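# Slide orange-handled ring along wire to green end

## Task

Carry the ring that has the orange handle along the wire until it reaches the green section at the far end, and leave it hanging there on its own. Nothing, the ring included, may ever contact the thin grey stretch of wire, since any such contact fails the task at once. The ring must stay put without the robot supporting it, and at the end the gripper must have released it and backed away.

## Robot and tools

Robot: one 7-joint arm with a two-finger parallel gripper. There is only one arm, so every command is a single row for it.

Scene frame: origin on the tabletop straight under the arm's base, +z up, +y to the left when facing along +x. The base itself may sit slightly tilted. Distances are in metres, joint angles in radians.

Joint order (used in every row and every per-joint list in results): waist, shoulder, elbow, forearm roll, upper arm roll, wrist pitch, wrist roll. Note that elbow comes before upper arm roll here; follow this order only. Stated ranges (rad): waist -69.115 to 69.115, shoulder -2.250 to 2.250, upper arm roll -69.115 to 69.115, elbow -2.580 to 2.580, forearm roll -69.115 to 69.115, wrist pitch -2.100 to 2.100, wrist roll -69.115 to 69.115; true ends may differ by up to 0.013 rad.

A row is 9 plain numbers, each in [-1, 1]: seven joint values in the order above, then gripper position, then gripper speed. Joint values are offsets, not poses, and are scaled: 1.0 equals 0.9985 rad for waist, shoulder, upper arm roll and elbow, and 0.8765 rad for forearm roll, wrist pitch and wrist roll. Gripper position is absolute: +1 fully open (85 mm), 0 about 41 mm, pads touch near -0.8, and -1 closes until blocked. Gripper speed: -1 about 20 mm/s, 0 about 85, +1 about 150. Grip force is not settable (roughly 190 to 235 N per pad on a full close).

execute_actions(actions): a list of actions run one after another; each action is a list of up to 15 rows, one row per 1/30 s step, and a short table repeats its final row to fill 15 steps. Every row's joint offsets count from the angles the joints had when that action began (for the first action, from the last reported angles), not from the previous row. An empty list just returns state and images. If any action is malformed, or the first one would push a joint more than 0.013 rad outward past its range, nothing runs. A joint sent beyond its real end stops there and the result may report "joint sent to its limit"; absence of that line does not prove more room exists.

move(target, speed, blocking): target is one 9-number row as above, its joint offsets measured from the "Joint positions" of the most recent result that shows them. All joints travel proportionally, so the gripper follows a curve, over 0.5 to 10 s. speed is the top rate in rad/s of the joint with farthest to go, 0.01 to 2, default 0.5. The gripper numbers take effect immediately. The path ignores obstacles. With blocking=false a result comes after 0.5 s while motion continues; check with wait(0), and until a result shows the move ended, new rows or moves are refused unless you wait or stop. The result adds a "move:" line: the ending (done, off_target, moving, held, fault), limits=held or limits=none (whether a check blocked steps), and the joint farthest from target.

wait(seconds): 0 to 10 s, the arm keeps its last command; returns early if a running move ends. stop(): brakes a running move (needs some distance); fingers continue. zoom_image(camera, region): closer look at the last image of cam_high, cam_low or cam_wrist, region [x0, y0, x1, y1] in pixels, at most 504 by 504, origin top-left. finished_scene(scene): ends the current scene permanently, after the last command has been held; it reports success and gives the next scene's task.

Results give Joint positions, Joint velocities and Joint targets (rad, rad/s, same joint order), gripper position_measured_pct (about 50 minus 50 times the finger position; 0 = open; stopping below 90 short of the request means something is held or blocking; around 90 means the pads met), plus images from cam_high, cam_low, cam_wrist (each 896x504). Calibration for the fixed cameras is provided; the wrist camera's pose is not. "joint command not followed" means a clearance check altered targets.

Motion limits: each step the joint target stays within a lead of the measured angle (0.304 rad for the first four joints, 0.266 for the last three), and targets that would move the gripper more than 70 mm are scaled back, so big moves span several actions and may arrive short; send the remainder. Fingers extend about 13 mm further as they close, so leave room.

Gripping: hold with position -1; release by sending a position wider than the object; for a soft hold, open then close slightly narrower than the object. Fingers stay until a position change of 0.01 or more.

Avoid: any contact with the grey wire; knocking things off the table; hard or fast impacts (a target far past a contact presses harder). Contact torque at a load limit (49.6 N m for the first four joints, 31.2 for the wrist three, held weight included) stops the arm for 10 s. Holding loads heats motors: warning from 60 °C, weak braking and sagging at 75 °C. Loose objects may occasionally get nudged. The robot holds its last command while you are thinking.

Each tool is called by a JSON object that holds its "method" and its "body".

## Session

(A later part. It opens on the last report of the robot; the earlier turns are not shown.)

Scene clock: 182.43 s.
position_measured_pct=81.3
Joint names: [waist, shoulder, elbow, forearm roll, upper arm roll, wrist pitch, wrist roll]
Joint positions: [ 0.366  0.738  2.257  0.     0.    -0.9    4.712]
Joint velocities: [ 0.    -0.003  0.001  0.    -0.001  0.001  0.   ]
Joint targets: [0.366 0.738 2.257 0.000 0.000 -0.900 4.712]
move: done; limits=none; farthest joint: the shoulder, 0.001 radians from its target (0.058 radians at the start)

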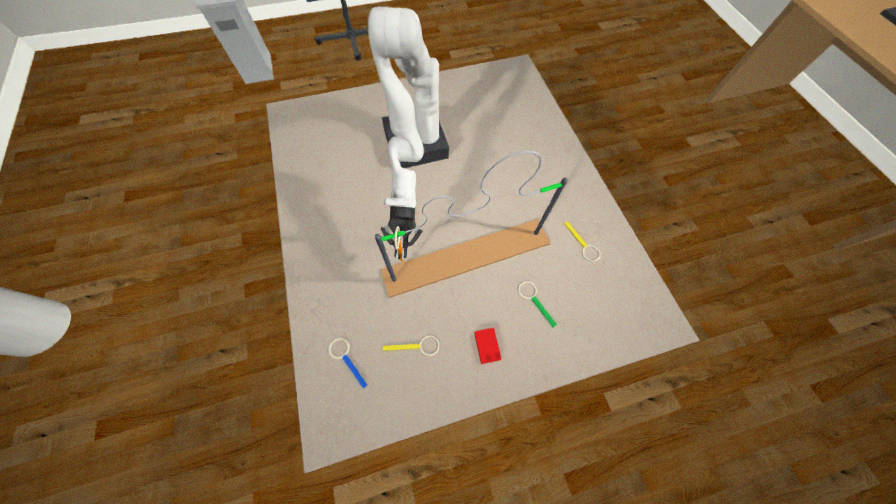

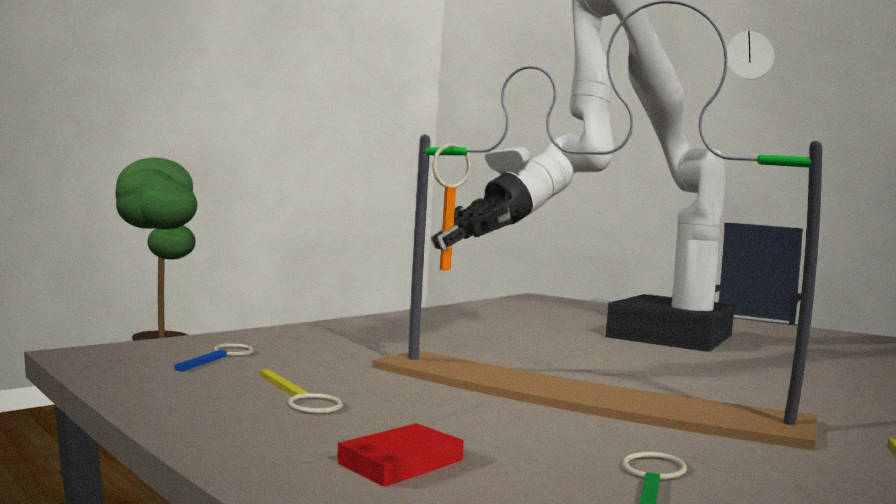

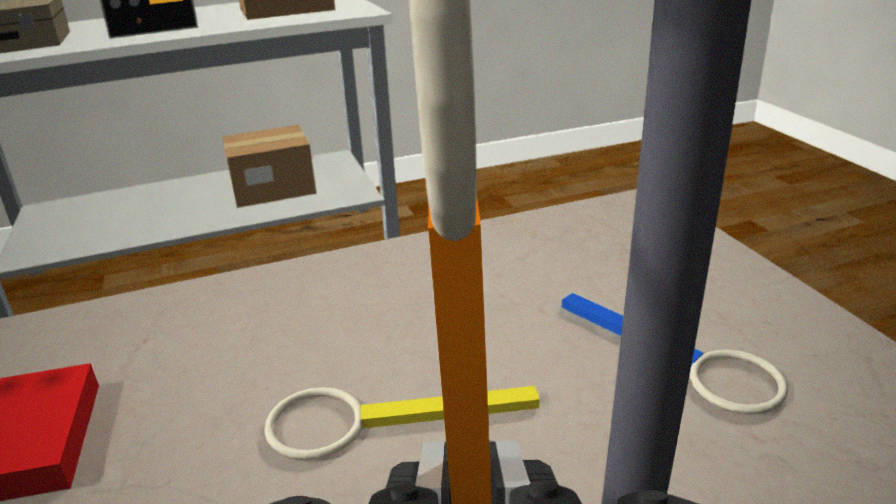

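{"method": "execute_actions", "body": {"actions": [[[0,0,0,0,0,0,0,-0.55,-1],[0,0,0,0,0,0,0,-0.55,-1],[0,0,0,0,0,0,0,-0.55,-1],[0,0.01,0,0,0,-0.011,0,-0.55,-1],[0,0.02,0,0,0,-0.022,0,-0.55,-1],[0,0.03,-0.001,0,0,-0.033,0,-0.55,-1],[0,0.04,-0.002,0,0,-0.044,0,-0.55,-1],[0,0.05,-0.003,0,0,-0.055,0,-0.55,-1],[0,0.06,-0.004,0,0,-0.066,0,-0.55,-1],[0,0.066,-0.006,0,0,-0.069,0,-0.55,-1]],[[0,0,0,0,0,0,0,-0.64,-1]]]}}

{"method": "move", "body": {"target": [0,-0.05,0.002,0,0,0.055,0,-0.64,-1], "speed": 0.1}}

{"method": "zoom_image", "body": {"camera": "cam_low", "region": [400, 110, 600, 290]}}

Scene clock: 195.17 s.
position_measured_pct=81.7
Joint names: [waist, shoulder, elbow, forearm roll, upper arm roll, wrist pitch, wrist roll]
Joint positions: [ 0.366  0.799  2.252  0.     0.    -0.958  4.712]
Joint velocities: [-0.     0.001  0.001  0.    -0.001 -0.    -0.   ]
Joint targets: [0.366 0.799 2.252 0.000 0.000 -0.958 4.712]

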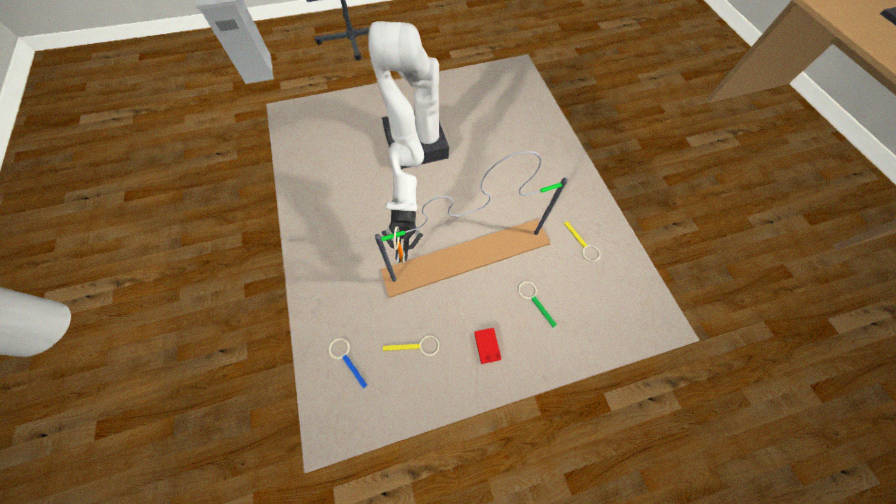

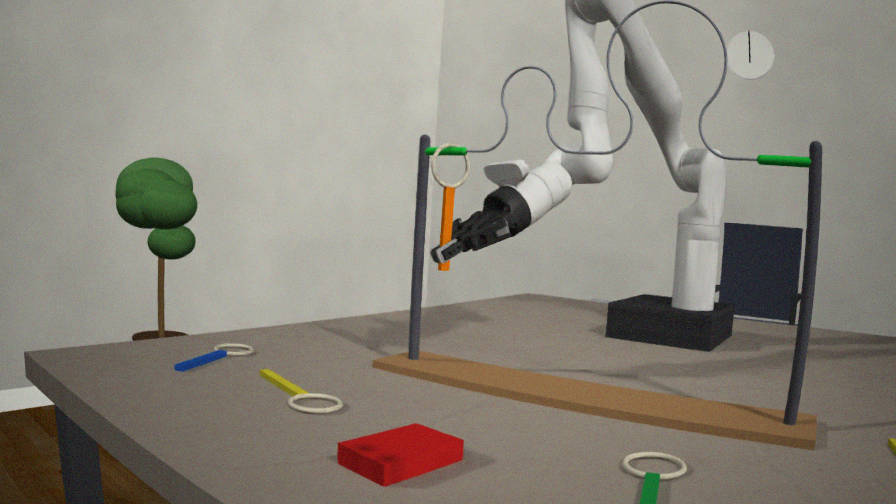

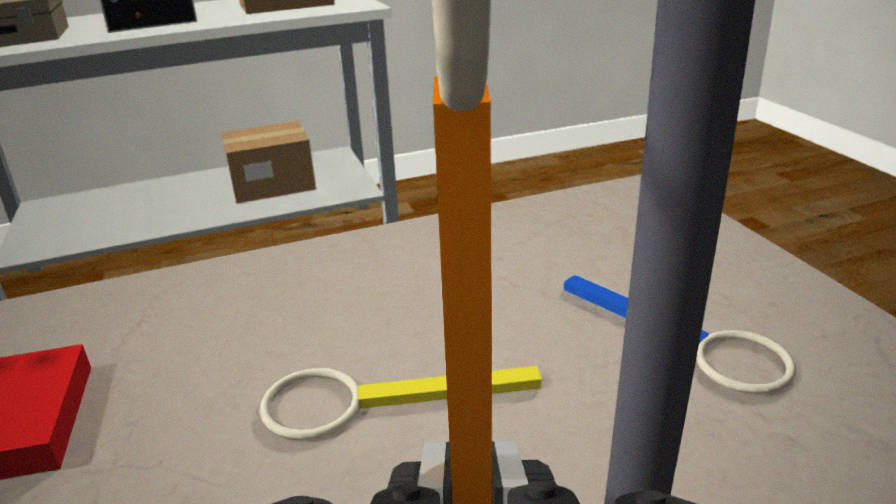

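Scene clock: 196.07 s.
position_measured_pct=81.7
Joint names: [waist, shoulder, elbow, forearm roll, upper arm roll, wrist pitch, wrist roll]
Joint positions: [ 0.366  0.75   2.254  0.     0.    -0.91   4.712]
Joint velocities: [ 0.    -0.003  0.     0.001 -0.     0.     0.   ]
Joint targets: [0.366 0.749 2.254 0.000 0.000 -0.910 4.712]
move: done; limits=none; farthest joint: the shoulder, 0.001 radians from its target (0.050 radians at the start)

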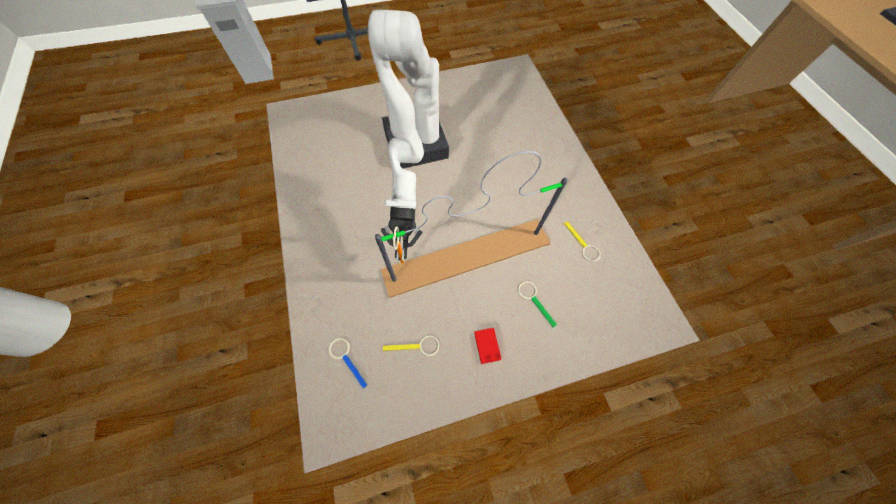

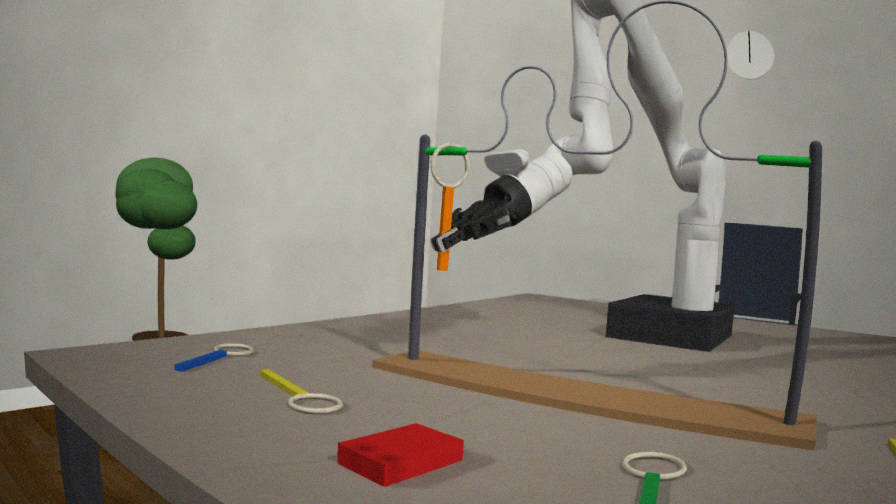

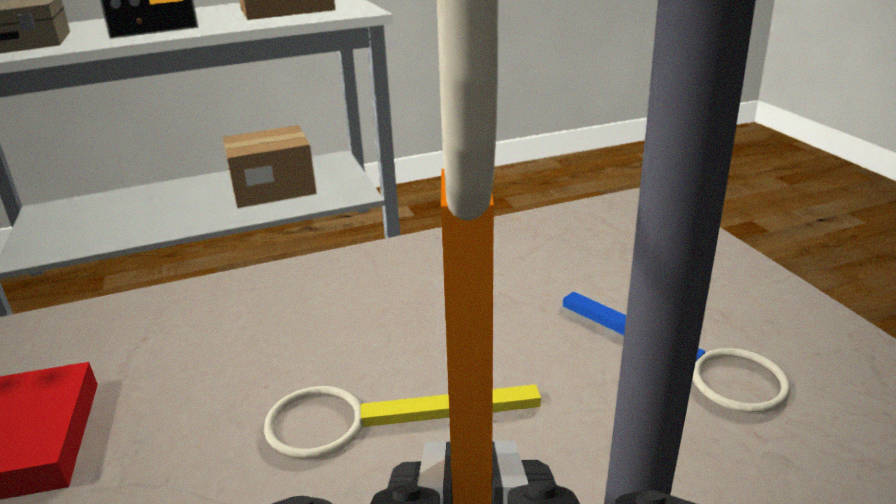

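Region (400, 110, 600, 290) of cam_low's 896x504 image, scaled by 2.520, with more detail than that image has; it fills the top 454 rows of this view, and the rest is white.

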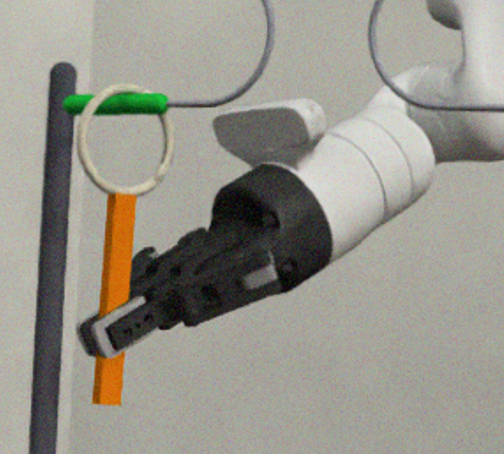

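{"method": "move", "body": {"target": [0,0.064,-0.018,0,0,-0.052,0,-0.56,0], "speed": 0.15}}

{"method": "move", "body": {"target": [0,0,0,0,0,0,0,-0.665,-1]}}

{"method": "move", "body": {"target": [0,-0.055,0.002,0,0,0.06,0,-0.665,-1], "speed": 0.1}}

{"method": "zoom_image", "body": {"camera": "cam_low", "region": [400, 110, 600, 290]}}

Scene clock: 208.80 s.
position_measured_pct=78.2
Joint names: [waist, shoulder, elbow, forearm roll, upper arm roll, wrist pitch, wrist roll]
Joint positions: [ 0.366  0.813  2.236  0.     0.    -0.956  4.712]
Joint velocities: [-0.     0.005  0.    -0.     0.001 -0.    -0.001]
Joint targets: [0.366 0.814 2.236 0.000 0.000 -0.956 4.712]
move: done; limits=none; farthest joint: the shoulder, 0.001 radians from its target (0.065 radians at the start)

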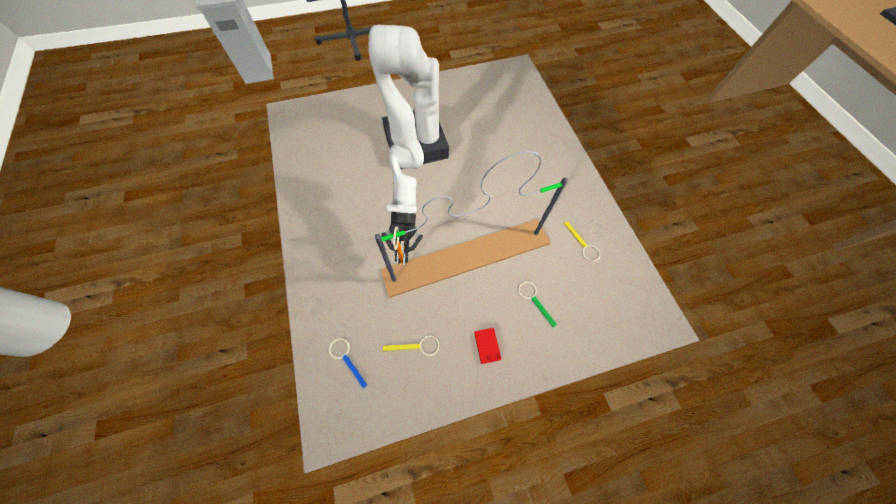

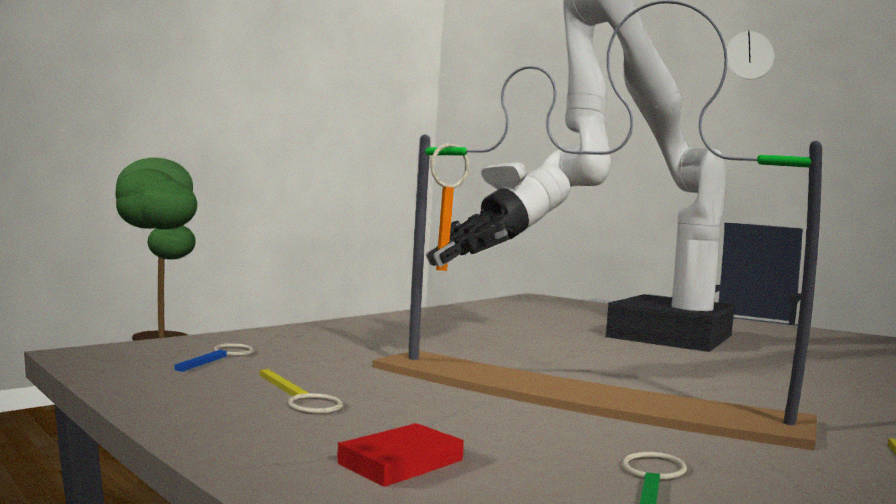

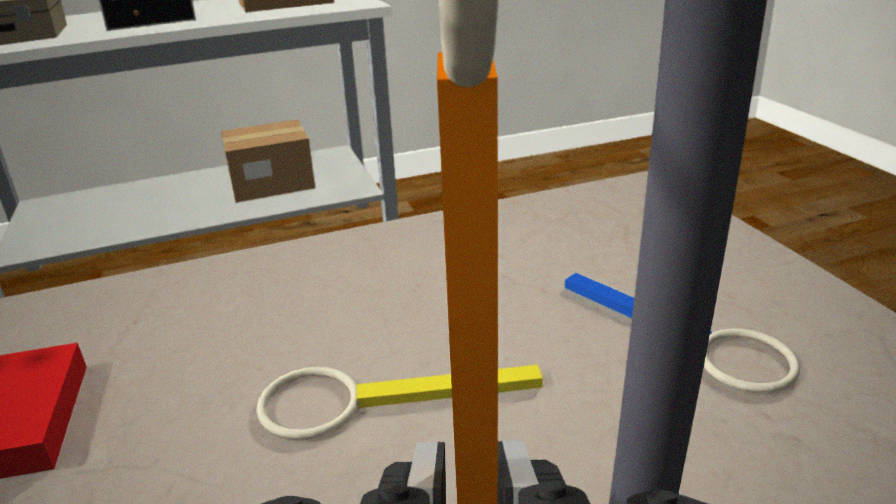

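Scene clock: 209.30 s.
position_measured_pct=82.1
Joint names: [waist, shoulder, elbow, forearm roll, upper arm roll, wrist pitch, wrist roll]
Joint positions: [ 0.366  0.813  2.236  0.    -0.    -0.956  4.712]
Joint velocities: [-0.     0.002 -0.    -0.     0.     0.     0.   ]
Joint targets: [0.366 0.813 2.236 0.000 0.000 -0.956 4.712]
move: done; limits=none; farthest joint: the waist, 0.000 radians from its target (0.000 radians at the start)

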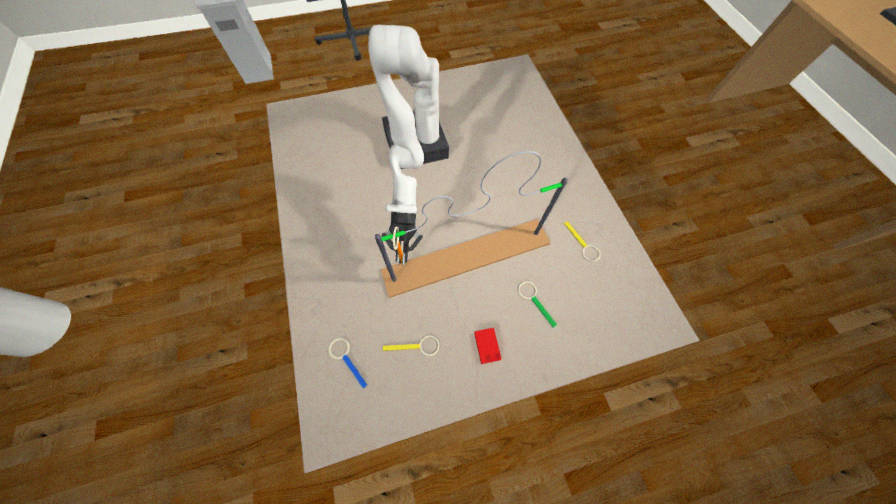

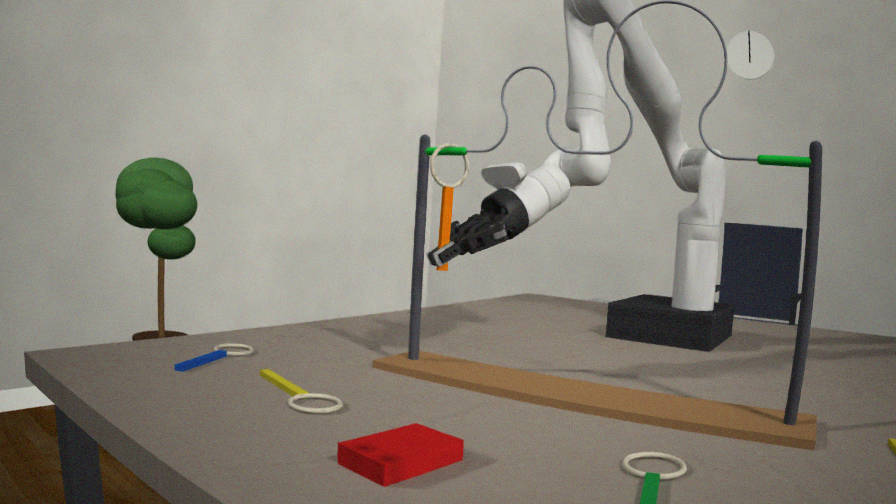

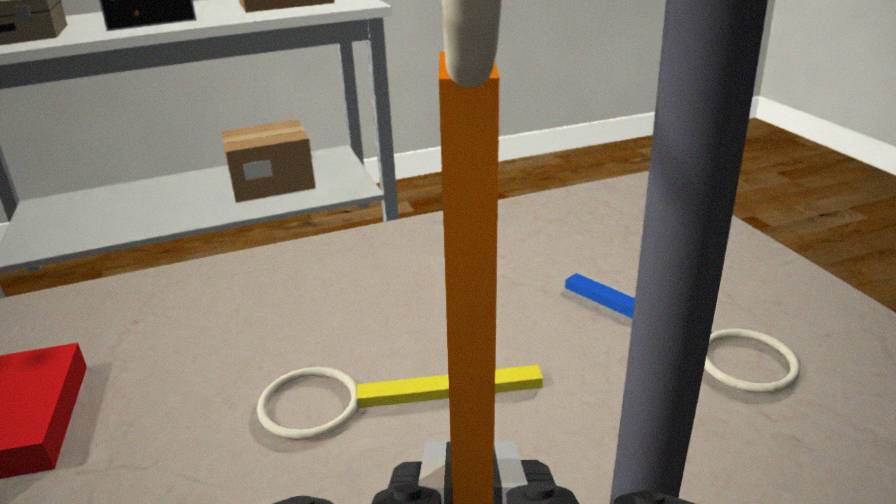

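Scene clock: 210.23 s.
position_measured_pct=82.1
Joint names: [waist, shoulder, elbow, forearm roll, upper arm roll, wrist pitch, wrist roll]
Joint positions: [ 0.366  0.759  2.238  0.    -0.    -0.903  4.712]
Joint velocities: [-0.    -0.003  0.     0.     0.001  0.001 -0.   ]
Joint targets: [0.366 0.758 2.238 0.000 -0.000 -0.903 4.712]
move: done; limits=none; farthest joint: the shoulder, 0.001 radians from its target (0.055 radians at the start)

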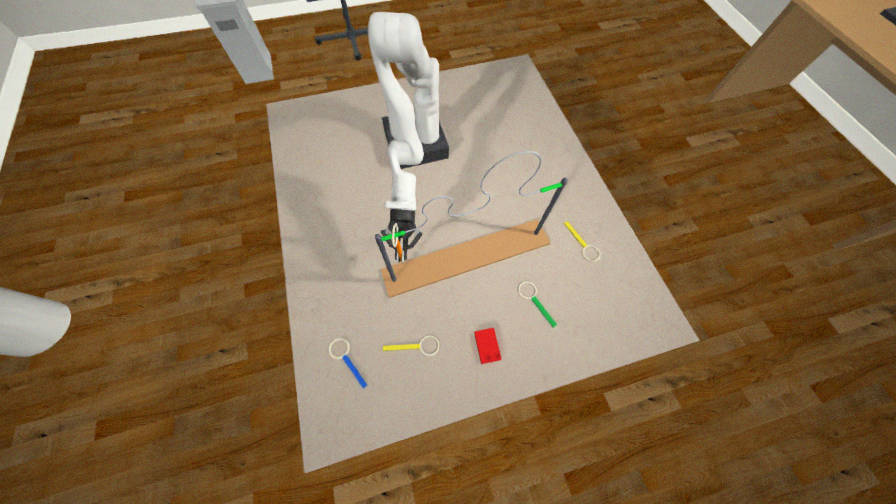

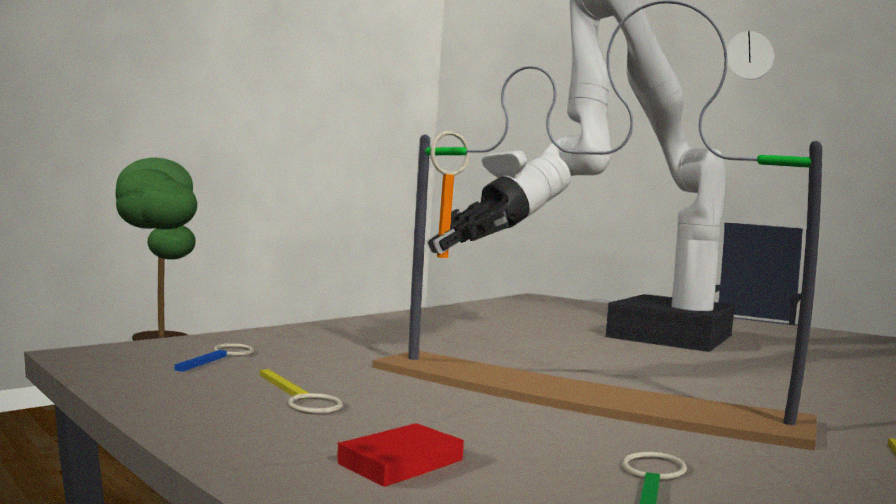

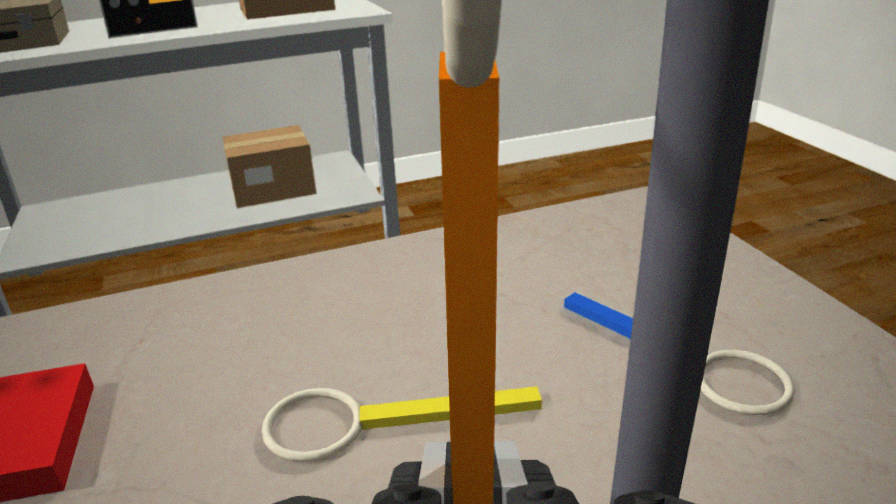

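Region (400, 110, 600, 290) of cam_low's 896x504 image, scaled by 2.520, with more detail than that image has; it fills the top 454 rows of this view, and the rest is white.

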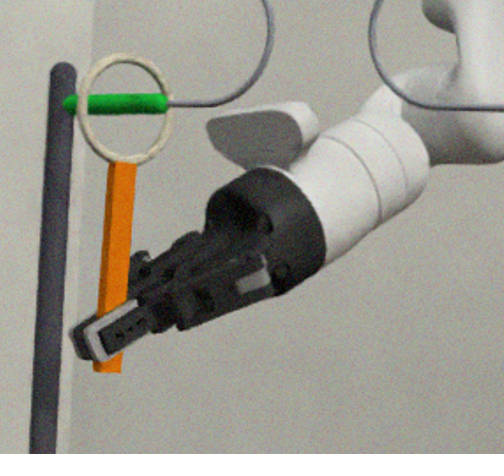

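{"method": "move", "body": {"target": [0,-0.055,0.185,0,0,-0.147,0,-0.665,-1], "speed": 0.1}}

{"method": "zoom_image", "body": {"camera": "cam_low", "region": [400, 110, 600, 290]}}

Scene clock: 226.17 s.
position_measured_pct=82.1
Joint names: [waist, shoulder, elbow, forearm roll, upper arm roll, wrist pitch, wrist roll]
Joint positions: [ 0.365  0.703  2.421  0.001 -0.    -1.033  4.712]
Joint velocities: [ 0.    -0.001  0.003  0.     0.    -0.    -0.001]
Joint targets: [0.366 0.704 2.423 0.000 -0.000 -1.032 4.712]
move: done; limits=none; farthest joint: the elbow, 0.002 radians from its target (0.185 radians at the start)

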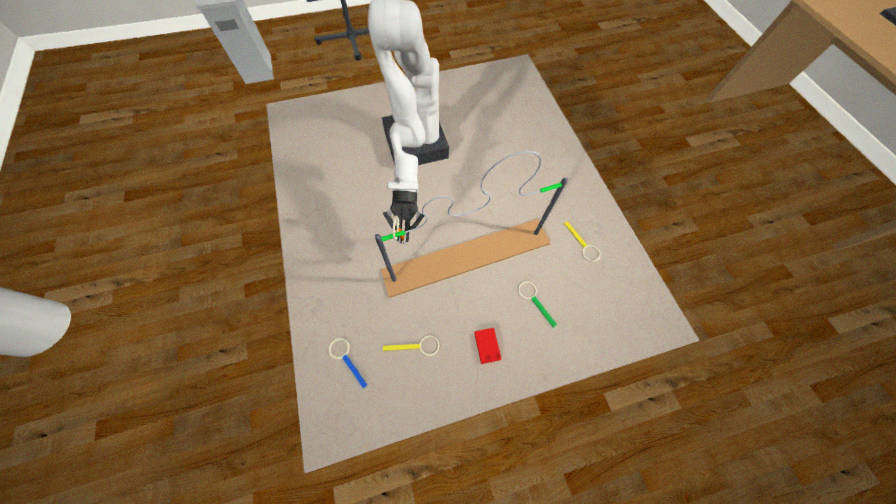

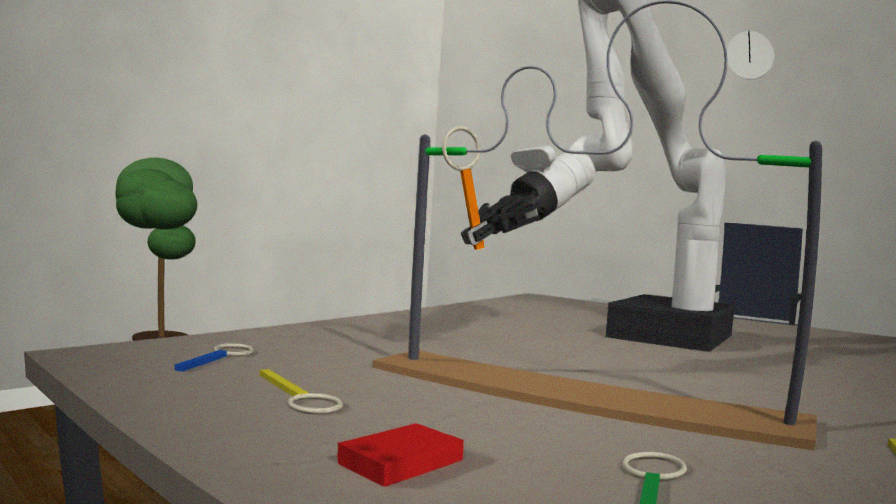

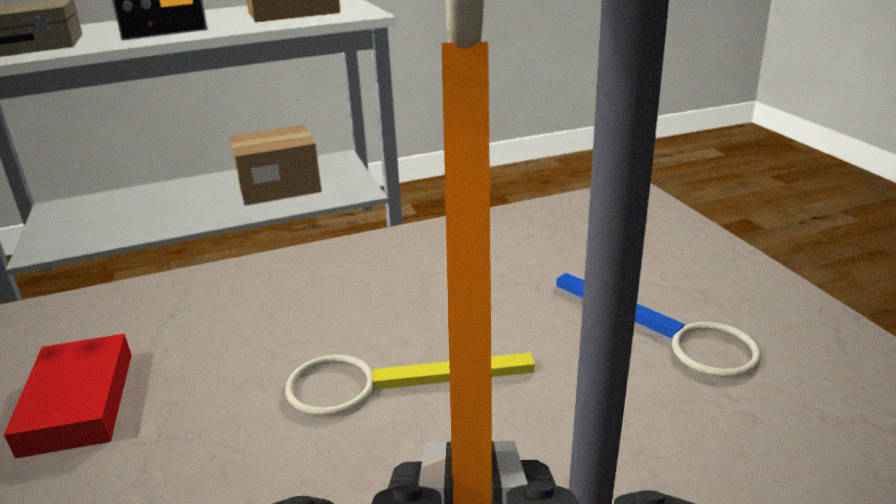

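Region (400, 110, 600, 290) of cam_low's 896x504 image, scaled by 2.520, with more detail than that image has; it fills the top 454 rows of this view, and the rest is white.

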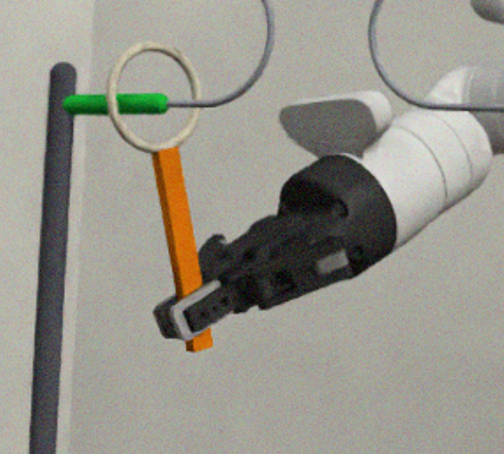

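{"method": "move", "body": {"target": [0.001,-0.328,0.016,-0.001,0,0.559,0,-0.665,-1], "speed": 0.3}}

{"method": "move", "body": {"target": [0,-0.247,-0.027,0,0,0.313,0,-0.665,-1], "speed": 0.2}}

{"method": "zoom_image", "body": {"camera": "cam_low", "region": [400, 40, 600, 220]}}

Scene clock: 239.33 s.
position_measured_pct=82.1
Joint names: [waist, shoulder, elbow, forearm roll, upper arm roll, wrist pitch, wrist roll]
Joint positions: [ 0.366  0.376  2.436  0.    -0.001 -0.543  4.712]
Joint velocities: [-0.    -0.001  0.    -0.     0.001  0.001 -0.   ]
Joint targets: [0.366 0.376 2.437 -0.000 -0.000 -0.543 4.712]
move: done; limits=none; farthest joint: the shoulder, 0.001 radians from its target (0.328 radians at the start)

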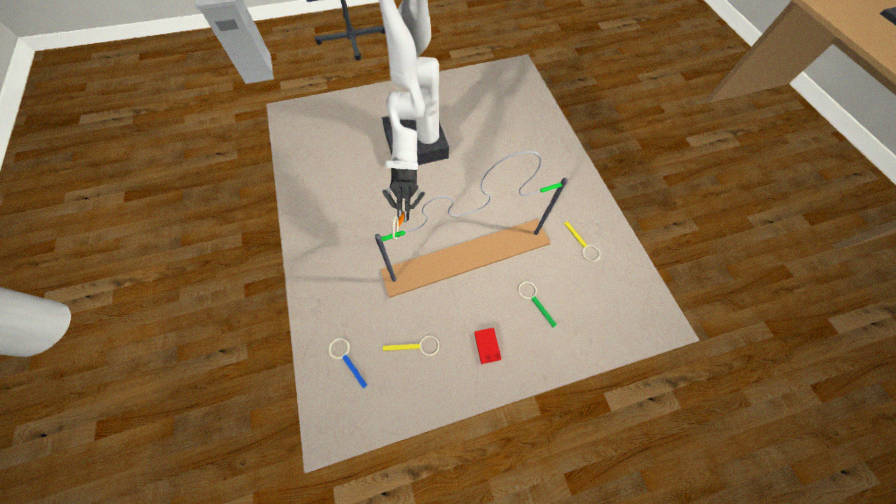

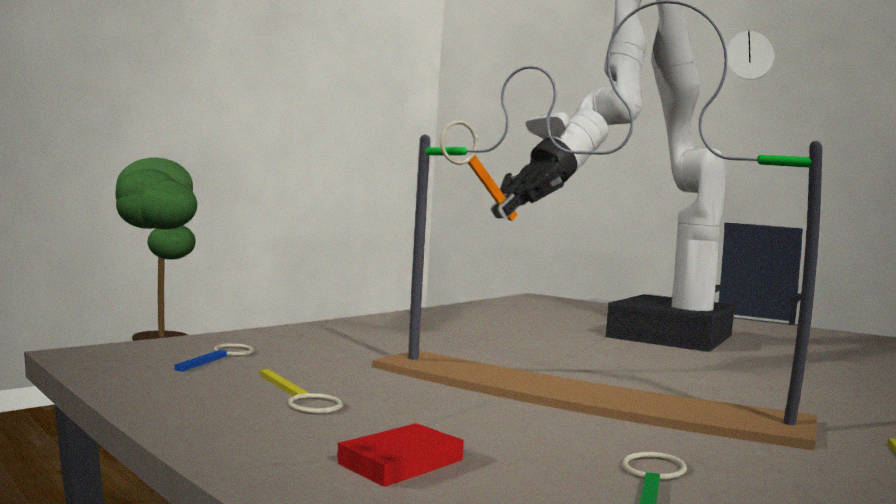

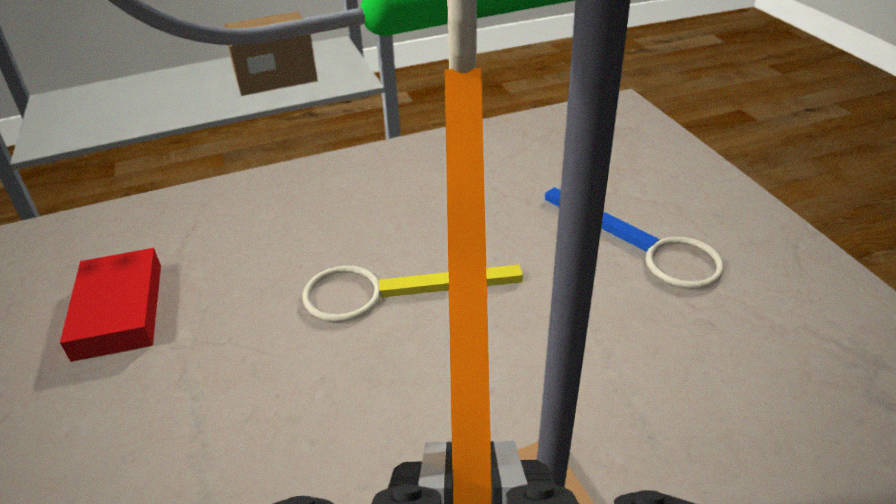

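Scene clock: 241.20 s.
position_measured_pct=82.1
Joint names: [waist, shoulder, elbow, forearm roll, upper arm roll, wrist pitch, wrist roll]
Joint positions: [ 0.366  0.131  2.409  0.    -0.001 -0.268  4.713]
Joint velocities: [-0.    -0.002 -0.     0.     0.001  0.001  0.   ]
Joint targets: [0.366 0.130 2.409 0.000 -0.001 -0.269 4.712]
move: done; limits=none; farthest joint: the shoulder, 0.002 radians from its target (0.247 radians at the start)

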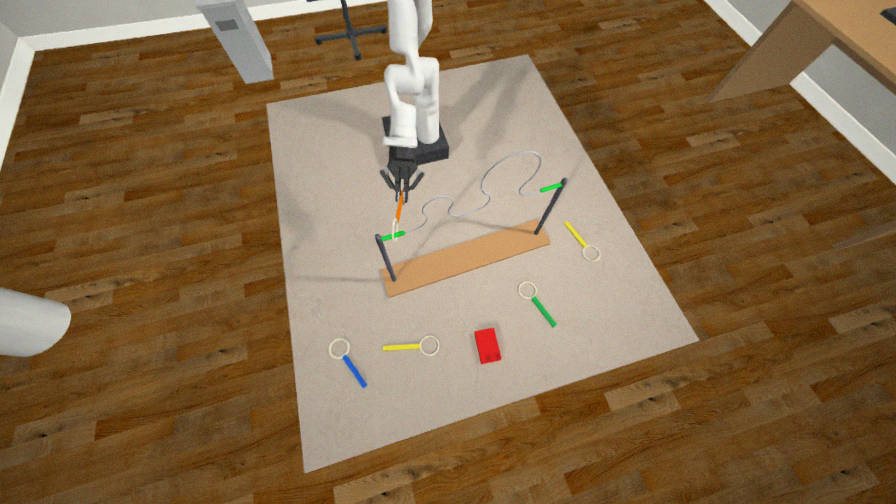

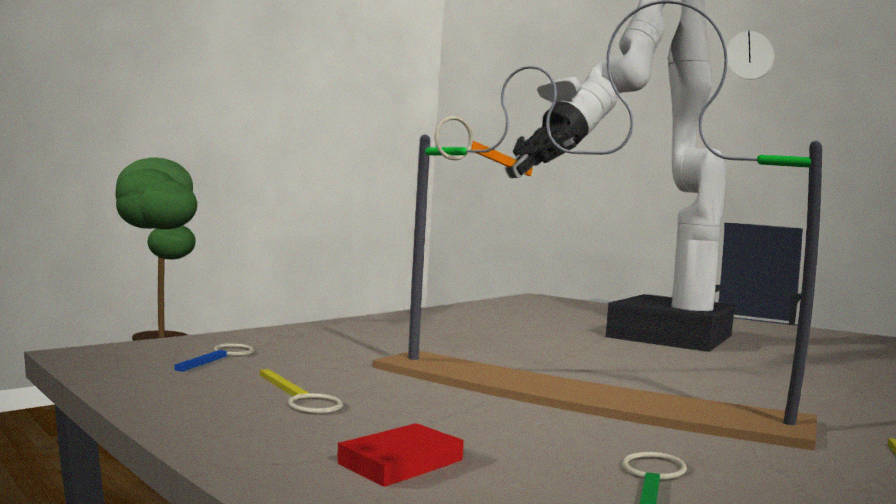

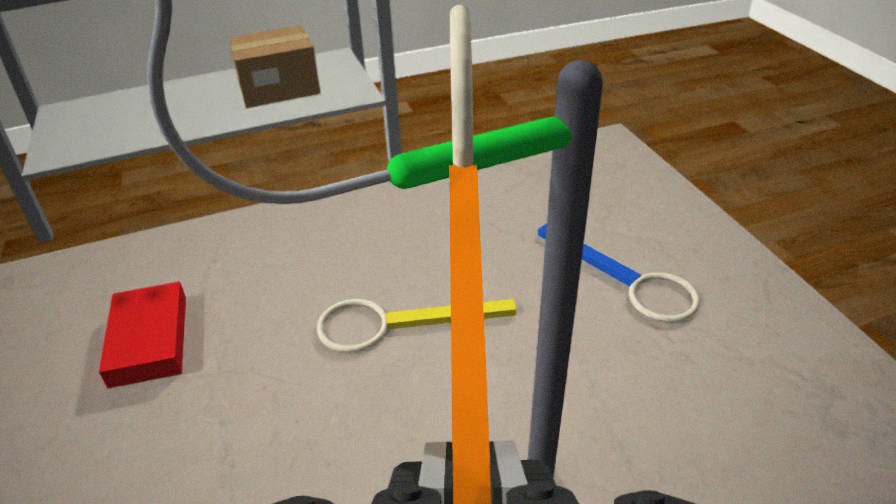

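Region (400, 40, 600, 220) of cam_low's 896x504 image, scaled by 2.520, with more detail than that image has; it fills the top 454 rows of this view, and the rest is white.

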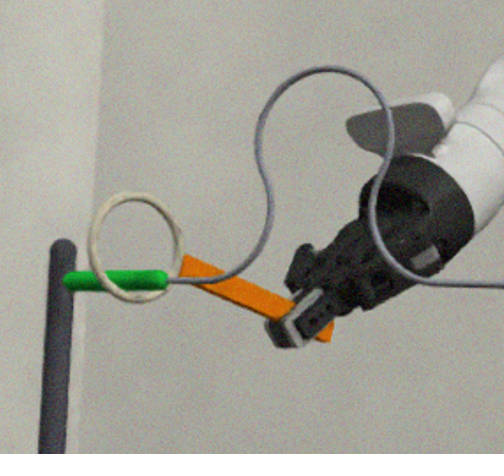

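{"method": "move", "body": {"target": [0,-0.131,-0.1436,0,0.001,0.309,0,-0.665,-1], "speed": 0.2}}

{"method": "move", "body": {"target": [0,-0.007,0.048,0,0,-0.25,-0.001,-0.665,-1], "speed": 0.15}}

{"method": "zoom_image", "body": {"camera": "cam_low", "region": [400, 0, 640, 200]}}

Scene clock: 254.50 s.
position_measured_pct=82.1
Joint names: [waist, shoulder, elbow, forearm roll, upper arm roll, wrist pitch, wrist roll]
Joint positions: [ 0.366  0.003  2.268  0.    -0.     0.004  4.712]
Joint velocities: [ 0.    -0.003 -0.002  0.    -0.     0.002  0.   ]
Joint targets: [0.366 0.000 2.266 0.000 -0.000 0.003 4.713]
move: done; limits=none; farthest joint: the shoulder, 0.003 radians from its target (0.131 radians at the start)

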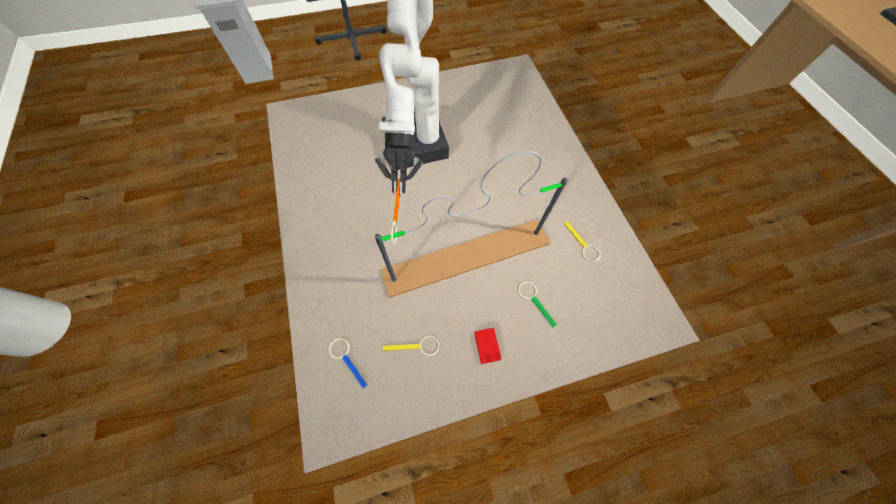

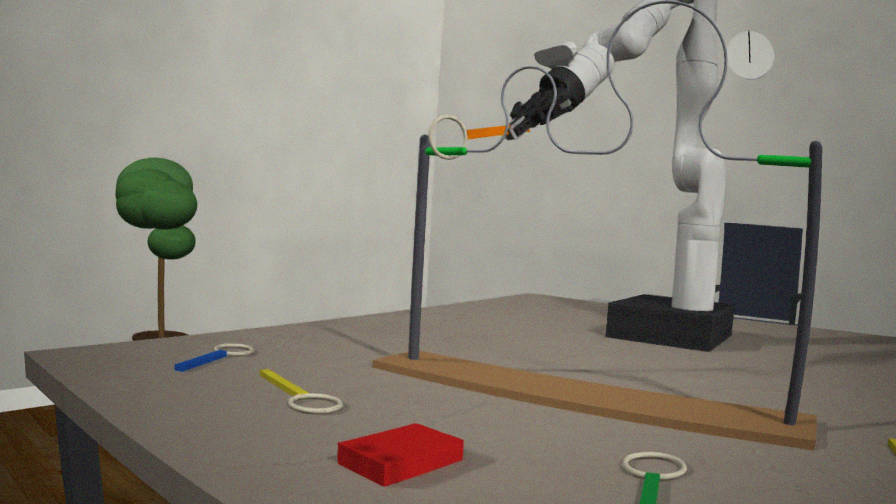

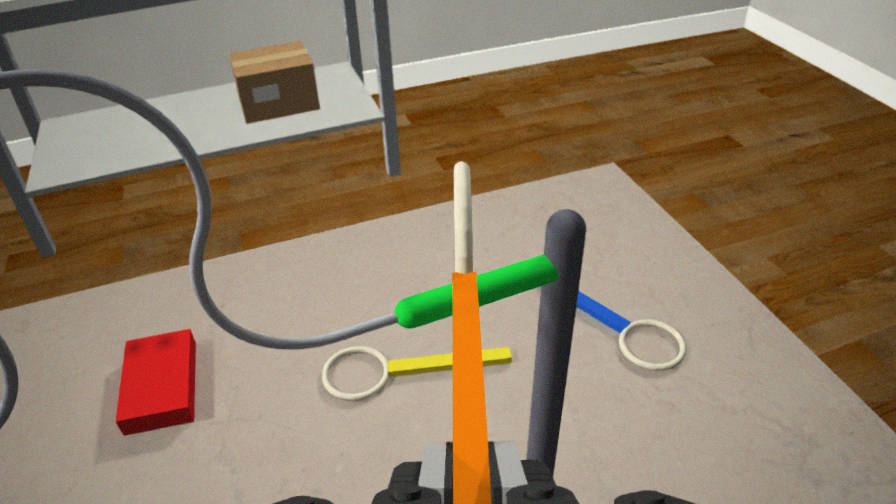

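Scene clock: 256.33 s.
position_measured_pct=82.1
Joint names: [waist, shoulder, elbow, forearm roll, upper arm roll, wrist pitch, wrist roll]
Joint positions: [ 0.366 -0.     2.318  0.     0.    -0.212  4.712]
Joint velocities: [-0.     0.001  0.    -0.    -0.001 -0.001  0.001]
Joint targets: [0.366 -0.004 2.315 0.000 -0.000 -0.215 4.712]
move: done; limits=none; farthest joint: the shoulder, 0.004 radians from its target (0.007 radians at the start)

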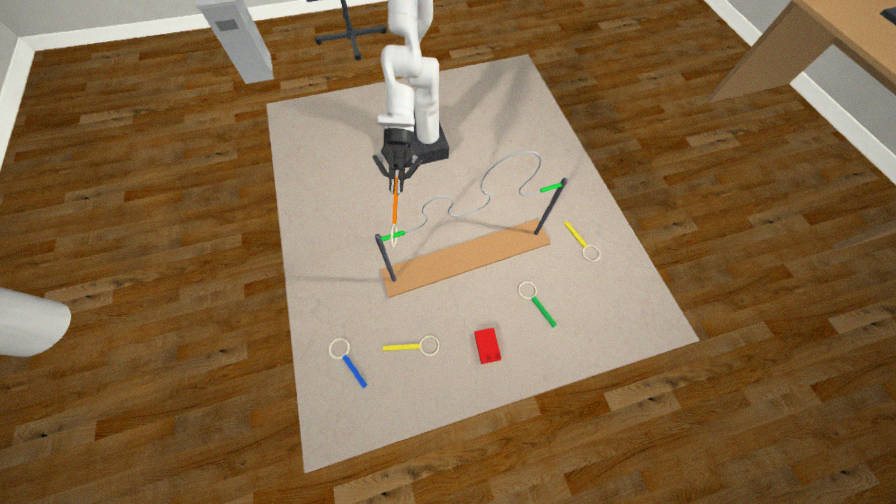

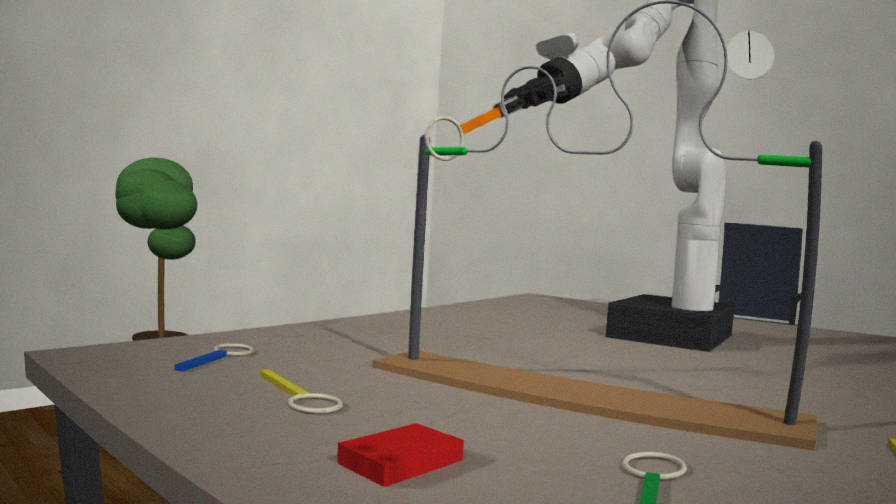

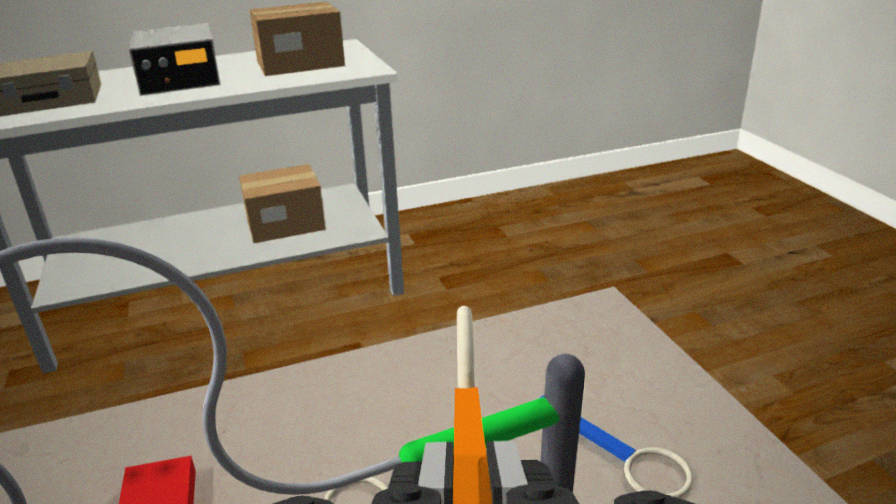

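Region (400, 0, 640, 200) of cam_low's 896x504 image, scaled by 2.100, with more detail than that image has.

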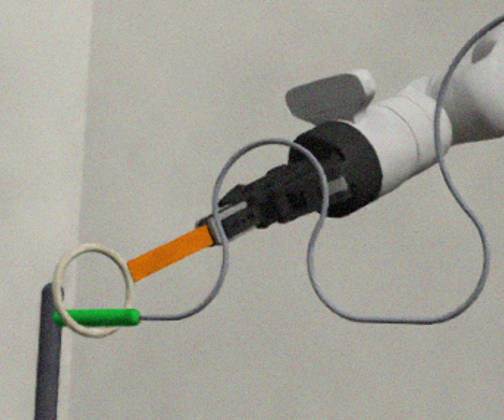

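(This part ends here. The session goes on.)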